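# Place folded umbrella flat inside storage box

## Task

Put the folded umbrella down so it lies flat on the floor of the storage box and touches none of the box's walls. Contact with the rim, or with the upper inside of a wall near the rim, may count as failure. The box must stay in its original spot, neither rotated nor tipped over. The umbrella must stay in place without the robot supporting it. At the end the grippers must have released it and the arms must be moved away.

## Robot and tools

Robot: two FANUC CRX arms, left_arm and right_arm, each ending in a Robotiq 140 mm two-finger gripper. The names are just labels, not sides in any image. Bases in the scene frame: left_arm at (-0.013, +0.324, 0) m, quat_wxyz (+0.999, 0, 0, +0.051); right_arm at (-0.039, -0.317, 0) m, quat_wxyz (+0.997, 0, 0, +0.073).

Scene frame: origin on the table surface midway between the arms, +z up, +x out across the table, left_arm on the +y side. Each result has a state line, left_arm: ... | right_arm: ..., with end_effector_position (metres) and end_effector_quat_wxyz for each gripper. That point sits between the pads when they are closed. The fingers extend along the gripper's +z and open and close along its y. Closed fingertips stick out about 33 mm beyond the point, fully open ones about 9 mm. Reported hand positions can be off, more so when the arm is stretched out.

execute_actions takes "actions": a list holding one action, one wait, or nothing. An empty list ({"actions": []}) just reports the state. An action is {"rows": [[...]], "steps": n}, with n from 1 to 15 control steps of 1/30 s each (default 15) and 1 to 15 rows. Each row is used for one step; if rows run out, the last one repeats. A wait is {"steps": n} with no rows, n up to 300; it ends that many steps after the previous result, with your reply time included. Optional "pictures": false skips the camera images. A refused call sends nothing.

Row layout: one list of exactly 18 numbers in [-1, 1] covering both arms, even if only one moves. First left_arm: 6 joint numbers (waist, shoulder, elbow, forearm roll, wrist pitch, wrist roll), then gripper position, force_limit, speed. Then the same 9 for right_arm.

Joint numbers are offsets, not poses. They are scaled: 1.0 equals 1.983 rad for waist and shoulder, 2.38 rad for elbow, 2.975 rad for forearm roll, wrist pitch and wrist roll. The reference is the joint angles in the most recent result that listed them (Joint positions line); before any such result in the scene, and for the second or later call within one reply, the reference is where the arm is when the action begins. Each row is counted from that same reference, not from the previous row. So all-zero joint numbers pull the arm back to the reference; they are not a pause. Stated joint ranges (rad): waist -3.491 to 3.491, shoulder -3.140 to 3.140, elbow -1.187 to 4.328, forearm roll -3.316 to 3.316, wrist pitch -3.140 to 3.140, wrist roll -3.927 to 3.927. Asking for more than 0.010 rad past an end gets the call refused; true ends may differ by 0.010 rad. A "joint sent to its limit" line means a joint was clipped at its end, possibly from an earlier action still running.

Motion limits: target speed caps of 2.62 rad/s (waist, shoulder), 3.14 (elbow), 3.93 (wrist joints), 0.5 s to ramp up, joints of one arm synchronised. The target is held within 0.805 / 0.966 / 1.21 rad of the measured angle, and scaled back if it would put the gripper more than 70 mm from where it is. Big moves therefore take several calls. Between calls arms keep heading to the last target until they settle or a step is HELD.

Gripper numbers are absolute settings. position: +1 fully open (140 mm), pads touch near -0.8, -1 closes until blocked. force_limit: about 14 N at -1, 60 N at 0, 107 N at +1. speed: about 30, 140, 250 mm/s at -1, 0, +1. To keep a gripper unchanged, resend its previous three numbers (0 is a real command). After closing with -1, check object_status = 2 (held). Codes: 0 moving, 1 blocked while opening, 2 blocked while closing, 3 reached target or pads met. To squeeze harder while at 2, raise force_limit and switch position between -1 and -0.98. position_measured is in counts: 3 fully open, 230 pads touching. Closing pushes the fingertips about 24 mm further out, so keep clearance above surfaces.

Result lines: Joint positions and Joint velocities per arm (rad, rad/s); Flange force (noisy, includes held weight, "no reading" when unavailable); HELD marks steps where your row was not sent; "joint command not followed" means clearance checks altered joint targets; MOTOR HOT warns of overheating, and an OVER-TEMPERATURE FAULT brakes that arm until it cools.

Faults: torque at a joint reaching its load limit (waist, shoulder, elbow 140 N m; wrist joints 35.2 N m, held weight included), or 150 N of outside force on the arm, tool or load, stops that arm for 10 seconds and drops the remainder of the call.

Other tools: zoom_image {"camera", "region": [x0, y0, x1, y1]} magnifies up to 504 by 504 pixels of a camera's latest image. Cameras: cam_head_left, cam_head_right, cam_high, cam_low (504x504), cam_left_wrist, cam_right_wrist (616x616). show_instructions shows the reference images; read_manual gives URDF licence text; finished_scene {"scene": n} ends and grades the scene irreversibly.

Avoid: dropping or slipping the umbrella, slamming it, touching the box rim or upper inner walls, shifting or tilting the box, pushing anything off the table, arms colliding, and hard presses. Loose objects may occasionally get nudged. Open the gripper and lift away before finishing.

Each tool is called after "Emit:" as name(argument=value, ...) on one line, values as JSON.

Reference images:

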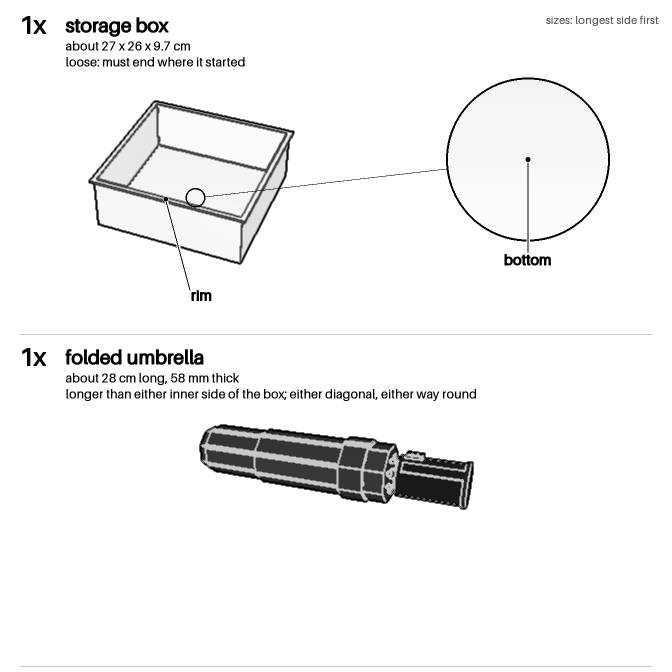

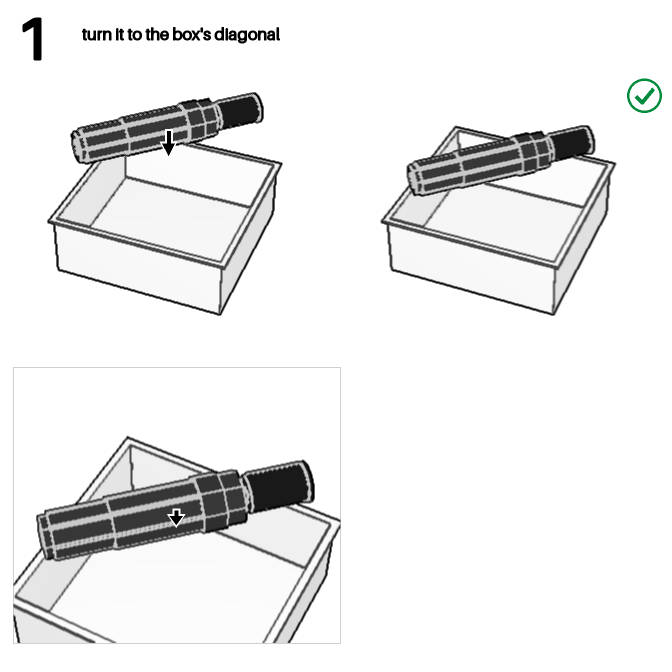

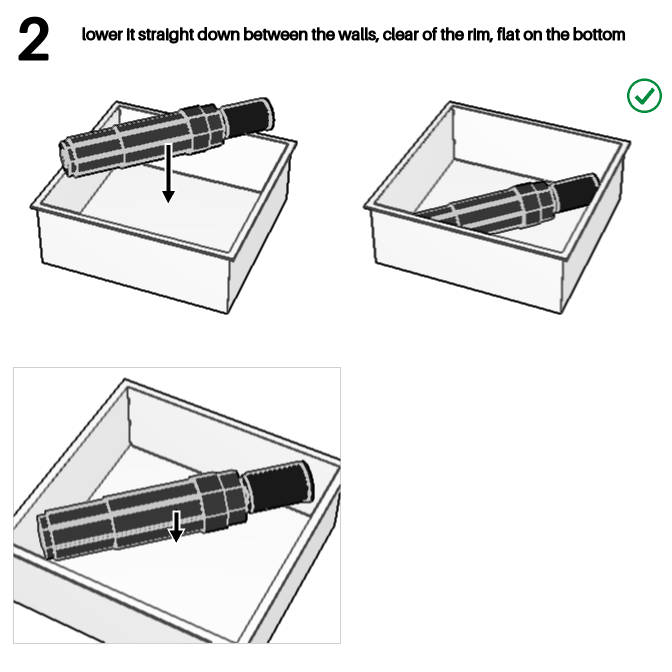

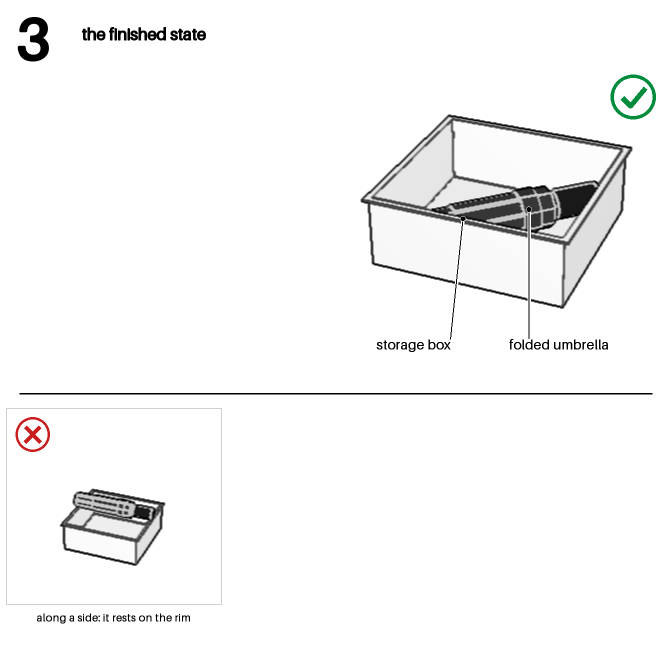

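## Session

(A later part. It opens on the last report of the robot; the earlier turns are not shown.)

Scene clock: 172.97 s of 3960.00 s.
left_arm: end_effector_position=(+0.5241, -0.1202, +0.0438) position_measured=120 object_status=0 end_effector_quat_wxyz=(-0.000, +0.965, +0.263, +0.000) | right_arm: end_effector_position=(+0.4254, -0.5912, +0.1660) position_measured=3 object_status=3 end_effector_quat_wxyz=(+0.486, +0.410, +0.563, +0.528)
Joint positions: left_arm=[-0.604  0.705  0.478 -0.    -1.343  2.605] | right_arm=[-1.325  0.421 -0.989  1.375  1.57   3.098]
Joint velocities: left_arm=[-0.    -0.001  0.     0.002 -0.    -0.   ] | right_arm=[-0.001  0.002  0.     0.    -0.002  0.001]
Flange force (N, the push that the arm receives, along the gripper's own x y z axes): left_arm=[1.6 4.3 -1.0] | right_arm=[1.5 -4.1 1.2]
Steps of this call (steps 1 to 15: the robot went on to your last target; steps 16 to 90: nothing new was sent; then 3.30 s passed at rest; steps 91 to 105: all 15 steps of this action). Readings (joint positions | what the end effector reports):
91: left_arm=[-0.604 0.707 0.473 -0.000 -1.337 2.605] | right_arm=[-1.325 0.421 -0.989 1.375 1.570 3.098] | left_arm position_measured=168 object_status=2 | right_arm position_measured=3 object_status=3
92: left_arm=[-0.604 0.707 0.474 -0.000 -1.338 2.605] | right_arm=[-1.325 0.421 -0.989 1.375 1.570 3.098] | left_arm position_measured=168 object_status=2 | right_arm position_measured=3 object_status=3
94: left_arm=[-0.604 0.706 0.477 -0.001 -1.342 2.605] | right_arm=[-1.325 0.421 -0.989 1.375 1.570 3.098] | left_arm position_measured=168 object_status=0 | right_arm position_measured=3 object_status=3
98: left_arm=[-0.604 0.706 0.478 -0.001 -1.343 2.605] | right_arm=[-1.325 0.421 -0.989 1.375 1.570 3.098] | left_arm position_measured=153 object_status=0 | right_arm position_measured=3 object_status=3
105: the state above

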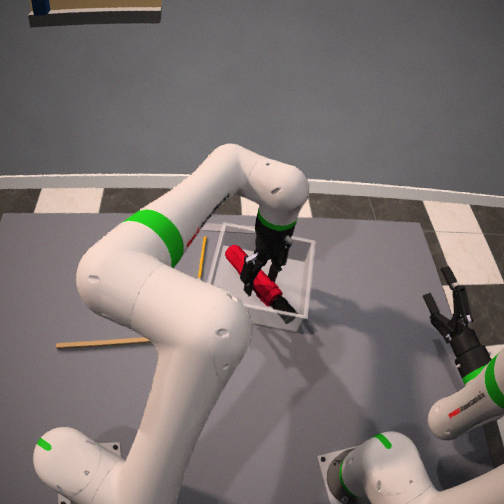

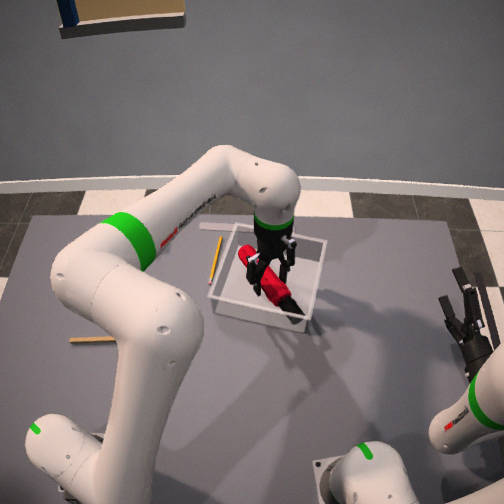

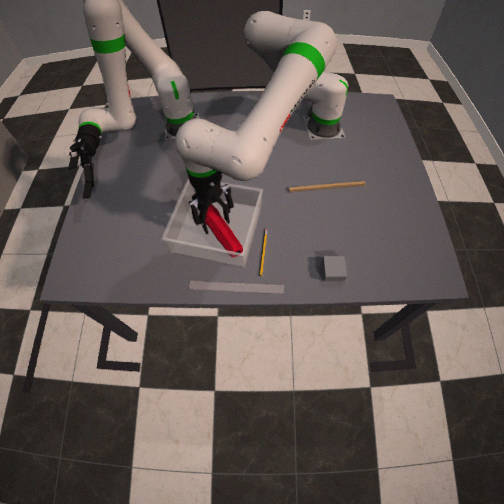

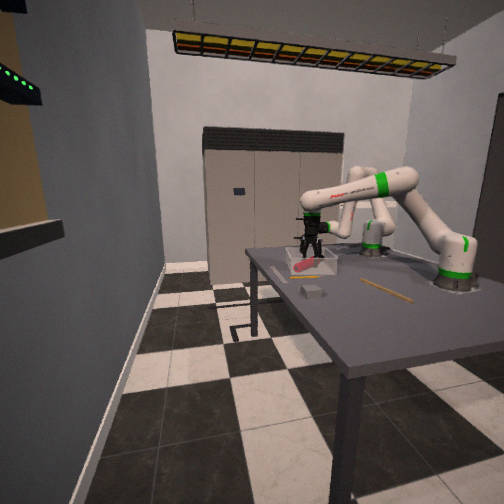

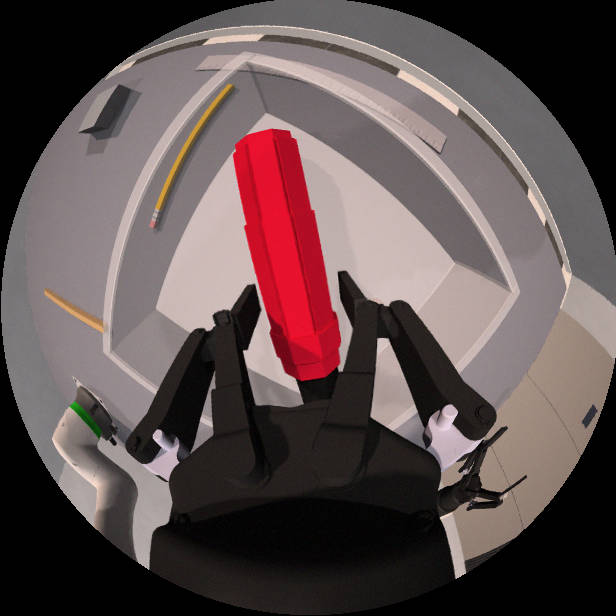

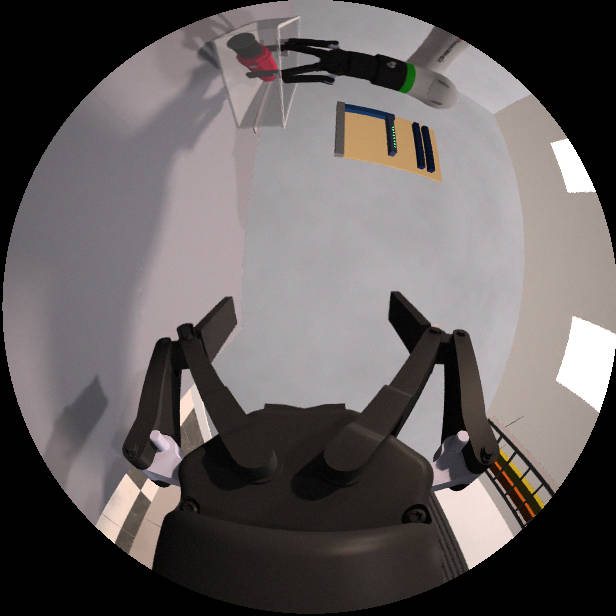

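Emit:
execute_actions(actions=[{"rows":[[0,-0.0082,0.025,0,-0.021,0,0.3,0,-0.5,0,0,0,0,0,0,1,0,0],[0,-0.008,0.05,0,-0.042,0,0.3,0,-0.5,0,0,0,0,0,0,1,0,0],[0,-0.007,0.075,0,-0.062,0,0.3,0,-0.5,0,0,0,0,0,0,1,0,0],[0,-0.007,0.1,0,-0.084,0,0.3,0,-0.5,0,0,0,0,0,0,1,0,0],[0,-0.0099,0.15,0,-0.1268,0,0.3,0,-0.5,0,0,0,0,0,0,1,0,0]],"steps":15}], pictures=false)

Emit:
execute_actions(actions=[{"rows":[[0.15,-0.15,-0.1,0,0,0,0.3,0,-0.5,0,0,0,0,0,0,1,0,0]],"steps":15}], pictures=false)

Emit:
execute_actions(actions=[{"steps":15}])

Emit:
zoom_image(camera="cam_high", region=[150,150,290,280])

Emit:
zoom_image(camera="cam_head_right", region=[200,190,350,340])

Scene clock: 184.53 s of 3960.00 s.
left_arm: end_effector_position=(+0.5258, -0.1212, +0.1987) position_measured=91 object_status=3 end_effector_quat_wxyz=(+0.000, +0.965, +0.263, +0.000) | right_arm: end_effector_position=(+0.4254, -0.5912, +0.1660) position_measured=3 object_status=3 end_effector_quat_wxyz=(+0.486, +0.410, +0.563, +0.528)
Joint positions: left_arm=[-0.604  0.686  0.81  -0.    -1.694  2.605] | right_arm=[-1.325  0.421 -0.989  1.375  1.57   3.098]
Joint velocities: left_arm=[ 0.001 -0.016  0.505 -0.001 -0.533  0.001] | right_arm=[ 0.001 -0.    -0.001 -0.     0.     0.   ]
Flange force (N, the push that the arm receives, along the gripper's own x y z axes): left_arm=[3.5 9.8 -22.2] | right_arm=[0.2 -4.9 -0.4]
Steps of this call (steps 1 to 15: the robot went on to your last target; steps 16 to 90: nothing new was sent; then 8.07 s passed at rest; steps 91 to 105: all 15 steps of this action). Readings (joint positions | what the end effector reports):
91: left_arm=[-0.604 0.705 0.478 -0.000 -1.344 2.605] | right_arm=[-1.325 0.421 -0.989 1.375 1.570 3.098] | left_arm position_measured=91 object_status=3 | right_arm position_measured=3 object_status=3
92: left_arm=[-0.604 0.705 0.481 -0.000 -1.346 2.605] | right_arm=[-1.325 0.421 -0.989 1.375 1.570 3.098] | left_arm position_measured=91 object_status=3 | right_arm position_measured=3 object_status=3
94: left_arm=[-0.604 0.699 0.506 -0.000 -1.373 2.605] | right_arm=[-1.325 0.421 -0.989 1.375 1.570 3.098] | left_arm position_measured=91 object_status=3 | right_arm position_measured=3 object_status=3
98: left_arm=[-0.604 0.693 0.620 -0.000 -1.492 2.605] | right_arm=[-1.325 0.421 -0.989 1.375 1.570 3.098] | left_arm position_measured=91 object_status=3 | right_arm position_measured=3 object_status=3
105: the state above

Scene clock: 185.03 s of 3960.00 s.
left_arm: end_effector_position=(+0.5501, +0.0409, +0.2768) position_measured=91 object_status=3 end_effector_quat_wxyz=(+0.016, +0.925, +0.379, +0.021) | right_arm: end_effector_position=(+0.4254, -0.5912, +0.1660) position_measured=3 object_status=3 end_effector_quat_wxyz=(+0.486, +0.410, +0.563, +0.528)
Joint positions: left_arm=[-0.359  0.441  0.621 -0.    -1.698  2.605] | right_arm=[-1.325  0.421 -0.989  1.375  1.57   3.098]
Joint velocities: left_arm=[ 0.586 -0.584 -0.547  0.001  0.046  0.   ] | right_arm=[ 0.    -0.    -0.001 -0.001 -0.    -0.   ]
Flange force (N, the push that the arm receives, along the gripper's own x y z axes): left_arm=[3.1 0.5 -1.8] | right_arm=[0.7 -4.7 1.7]
Steps of this call (steps 1 to 15: all 15 steps of this action). Readings (joint positions | what the end effector reports):
1: left_arm=[-0.604 0.686 0.824 -0.000 -1.709 2.605] | right_arm=[-1.325 0.421 -0.989 1.375 1.570 3.098] | left_arm position_measured=91 object_status=3 | right_arm position_measured=3 object_status=3
2: left_arm=[-0.603 0.684 0.831 -0.000 -1.717 2.605] | right_arm=[-1.325 0.421 -0.989 1.375 1.570 3.098] | left_arm position_measured=91 object_status=3 | right_arm position_measured=3 object_status=3
4: left_arm=[-0.582 0.663 0.828 -0.000 -1.717 2.605] | right_arm=[-1.325 0.421 -0.989 1.375 1.570 3.098] | left_arm position_measured=91 object_status=3 | right_arm position_measured=3 object_status=3
8: left_arm=[-0.501 0.582 0.753 -0.000 -1.709 2.605] | right_arm=[-1.325 0.421 -0.989 1.375 1.570 3.098] | left_arm position_measured=91 object_status=3 | right_arm position_measured=3 object_status=3
15: the state above

Scene clock: 185.53 s of 3960.00 s.
left_arm: end_effector_position=(+0.5473, +0.0742, +0.2868) position_measured=91 object_status=3 end_effector_quat_wxyz=(+0.017, +0.915, +0.402, +0.025) | right_arm: end_effector_position=(+0.4254, -0.5912, +0.1660) position_measured=3 object_status=3 end_effector_quat_wxyz=(+0.486, +0.410, +0.563, +0.528)
Joint positions: left_arm=[-0.307  0.389  0.572 -0.    -1.694  2.605] | right_arm=[-1.325  0.421 -0.989  1.375  1.57   3.098]
Joint velocities: left_arm=[ 0.001  0.    -0.     0.001  0.    -0.   ] | right_arm=[ 0.    -0.    -0.     0.001  0.001  0.   ]
Flange force (N, the push that the arm receives, along the gripper's own x y z axes): left_arm=[0.5 2.6 -2.2] | right_arm=[-0.3 -5.2 0.5]
Steps of this call (steps 1 to 15: the robot went on to your last target). Readings (joint positions | what the end effector reports):
1: left_arm=[-0.340 0.422 0.604 -0.000 -1.696 2.605] | right_arm=[-1.325 0.421 -0.989 1.375 1.570 3.098] | left_arm position_measured=91 object_status=3 | right_arm position_measured=3 object_status=3
2: left_arm=[-0.325 0.407 0.590 -0.000 -1.695 2.605] | right_arm=[-1.325 0.421 -0.989 1.375 1.570 3.098] | left_arm position_measured=91 object_status=3 | right_arm position_measured=3 object_status=3
4: left_arm=[-0.309 0.391 0.574 -0.000 -1.694 2.605] | right_arm=[-1.325 0.421 -0.989 1.375 1.570 3.098] | left_arm position_measured=91 object_status=3 | right_arm position_measured=3 object_status=3
8: left_arm=[-0.307 0.389 0.572 -0.000 -1.694 2.605] | right_arm=[-1.325 0.421 -0.989 1.375 1.570 3.098] | left_arm position_measured=91 object_status=3 | right_arm position_measured=3 object_status=3
15: the state above

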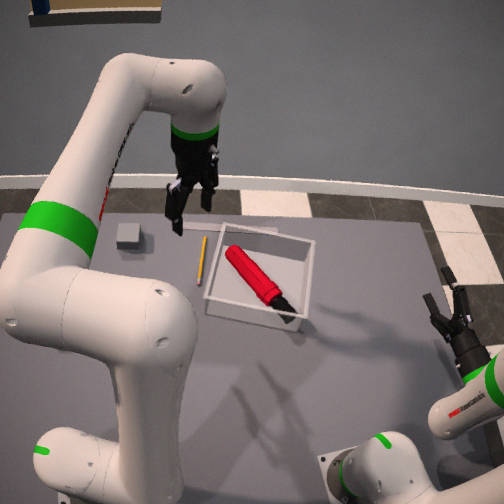

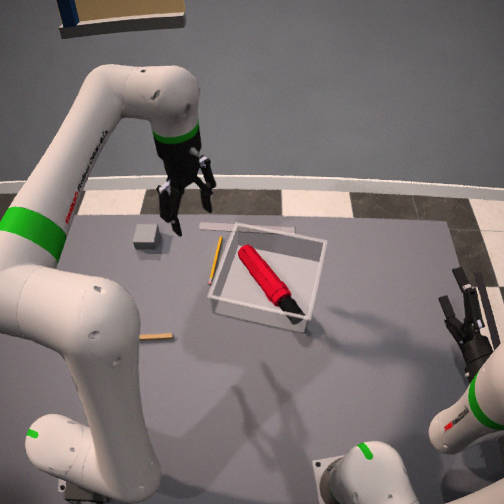

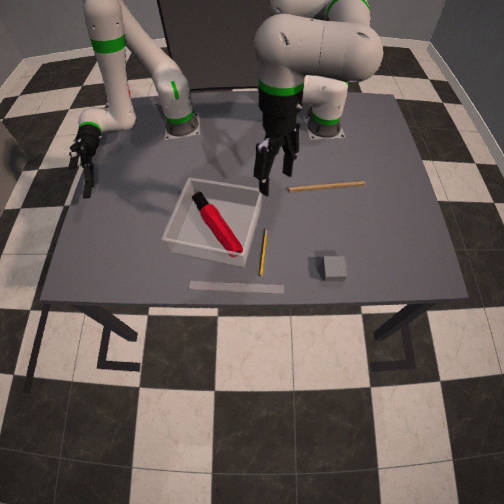

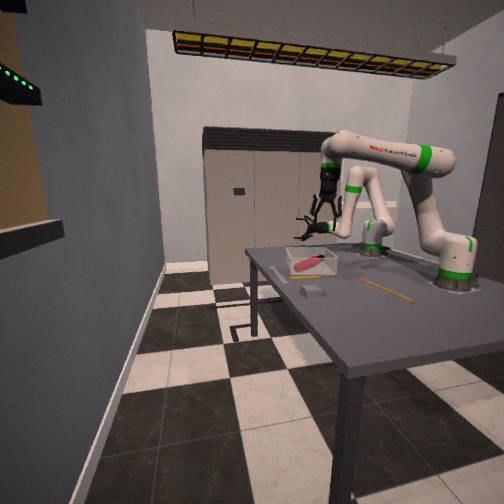

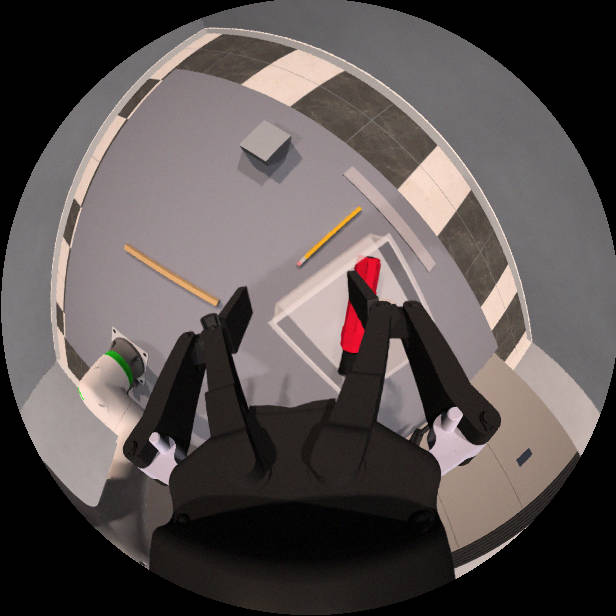

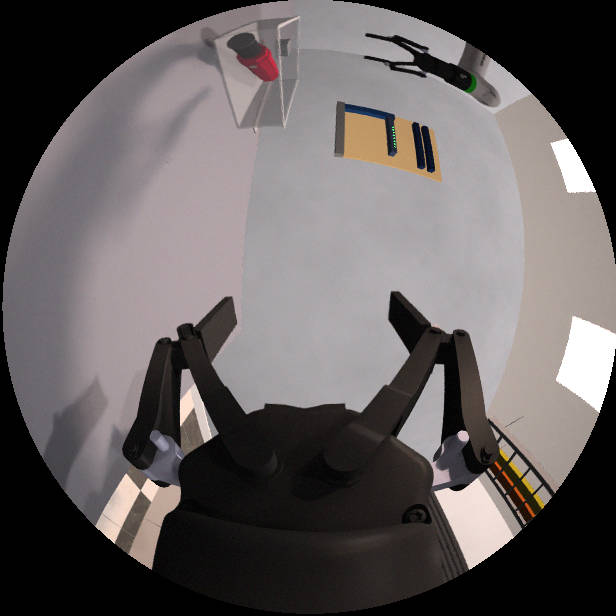

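Region (150, 150, 290, 280) of cam_high's 504x504 image, scaled by 3.600, with more detail than that image has; it fills the top 468 rows of this view, and the rest is white.

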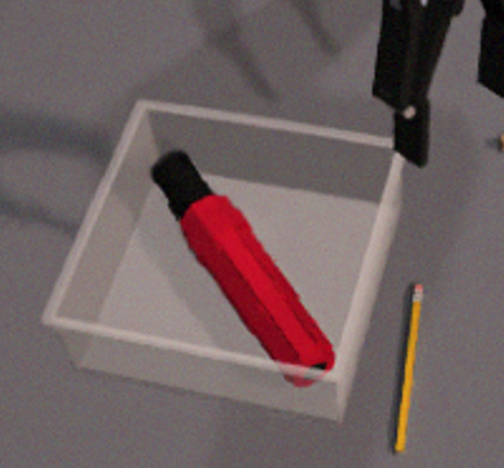

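Region (200, 190, 350, 340) of cam_head_right's 504x504 image, scaled by 3.360, with more detail than that image has.

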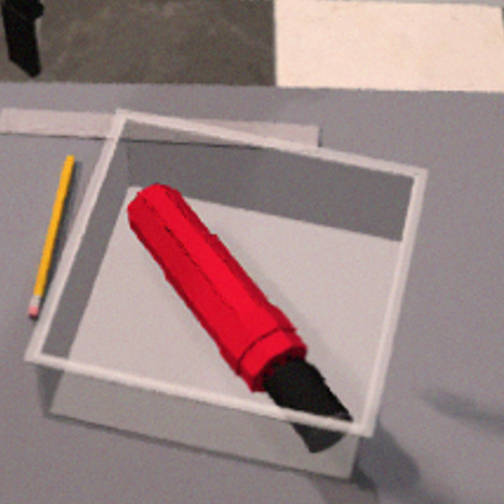

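Emit:
finished_scene(scene=1)

The scene is finished: the task was done.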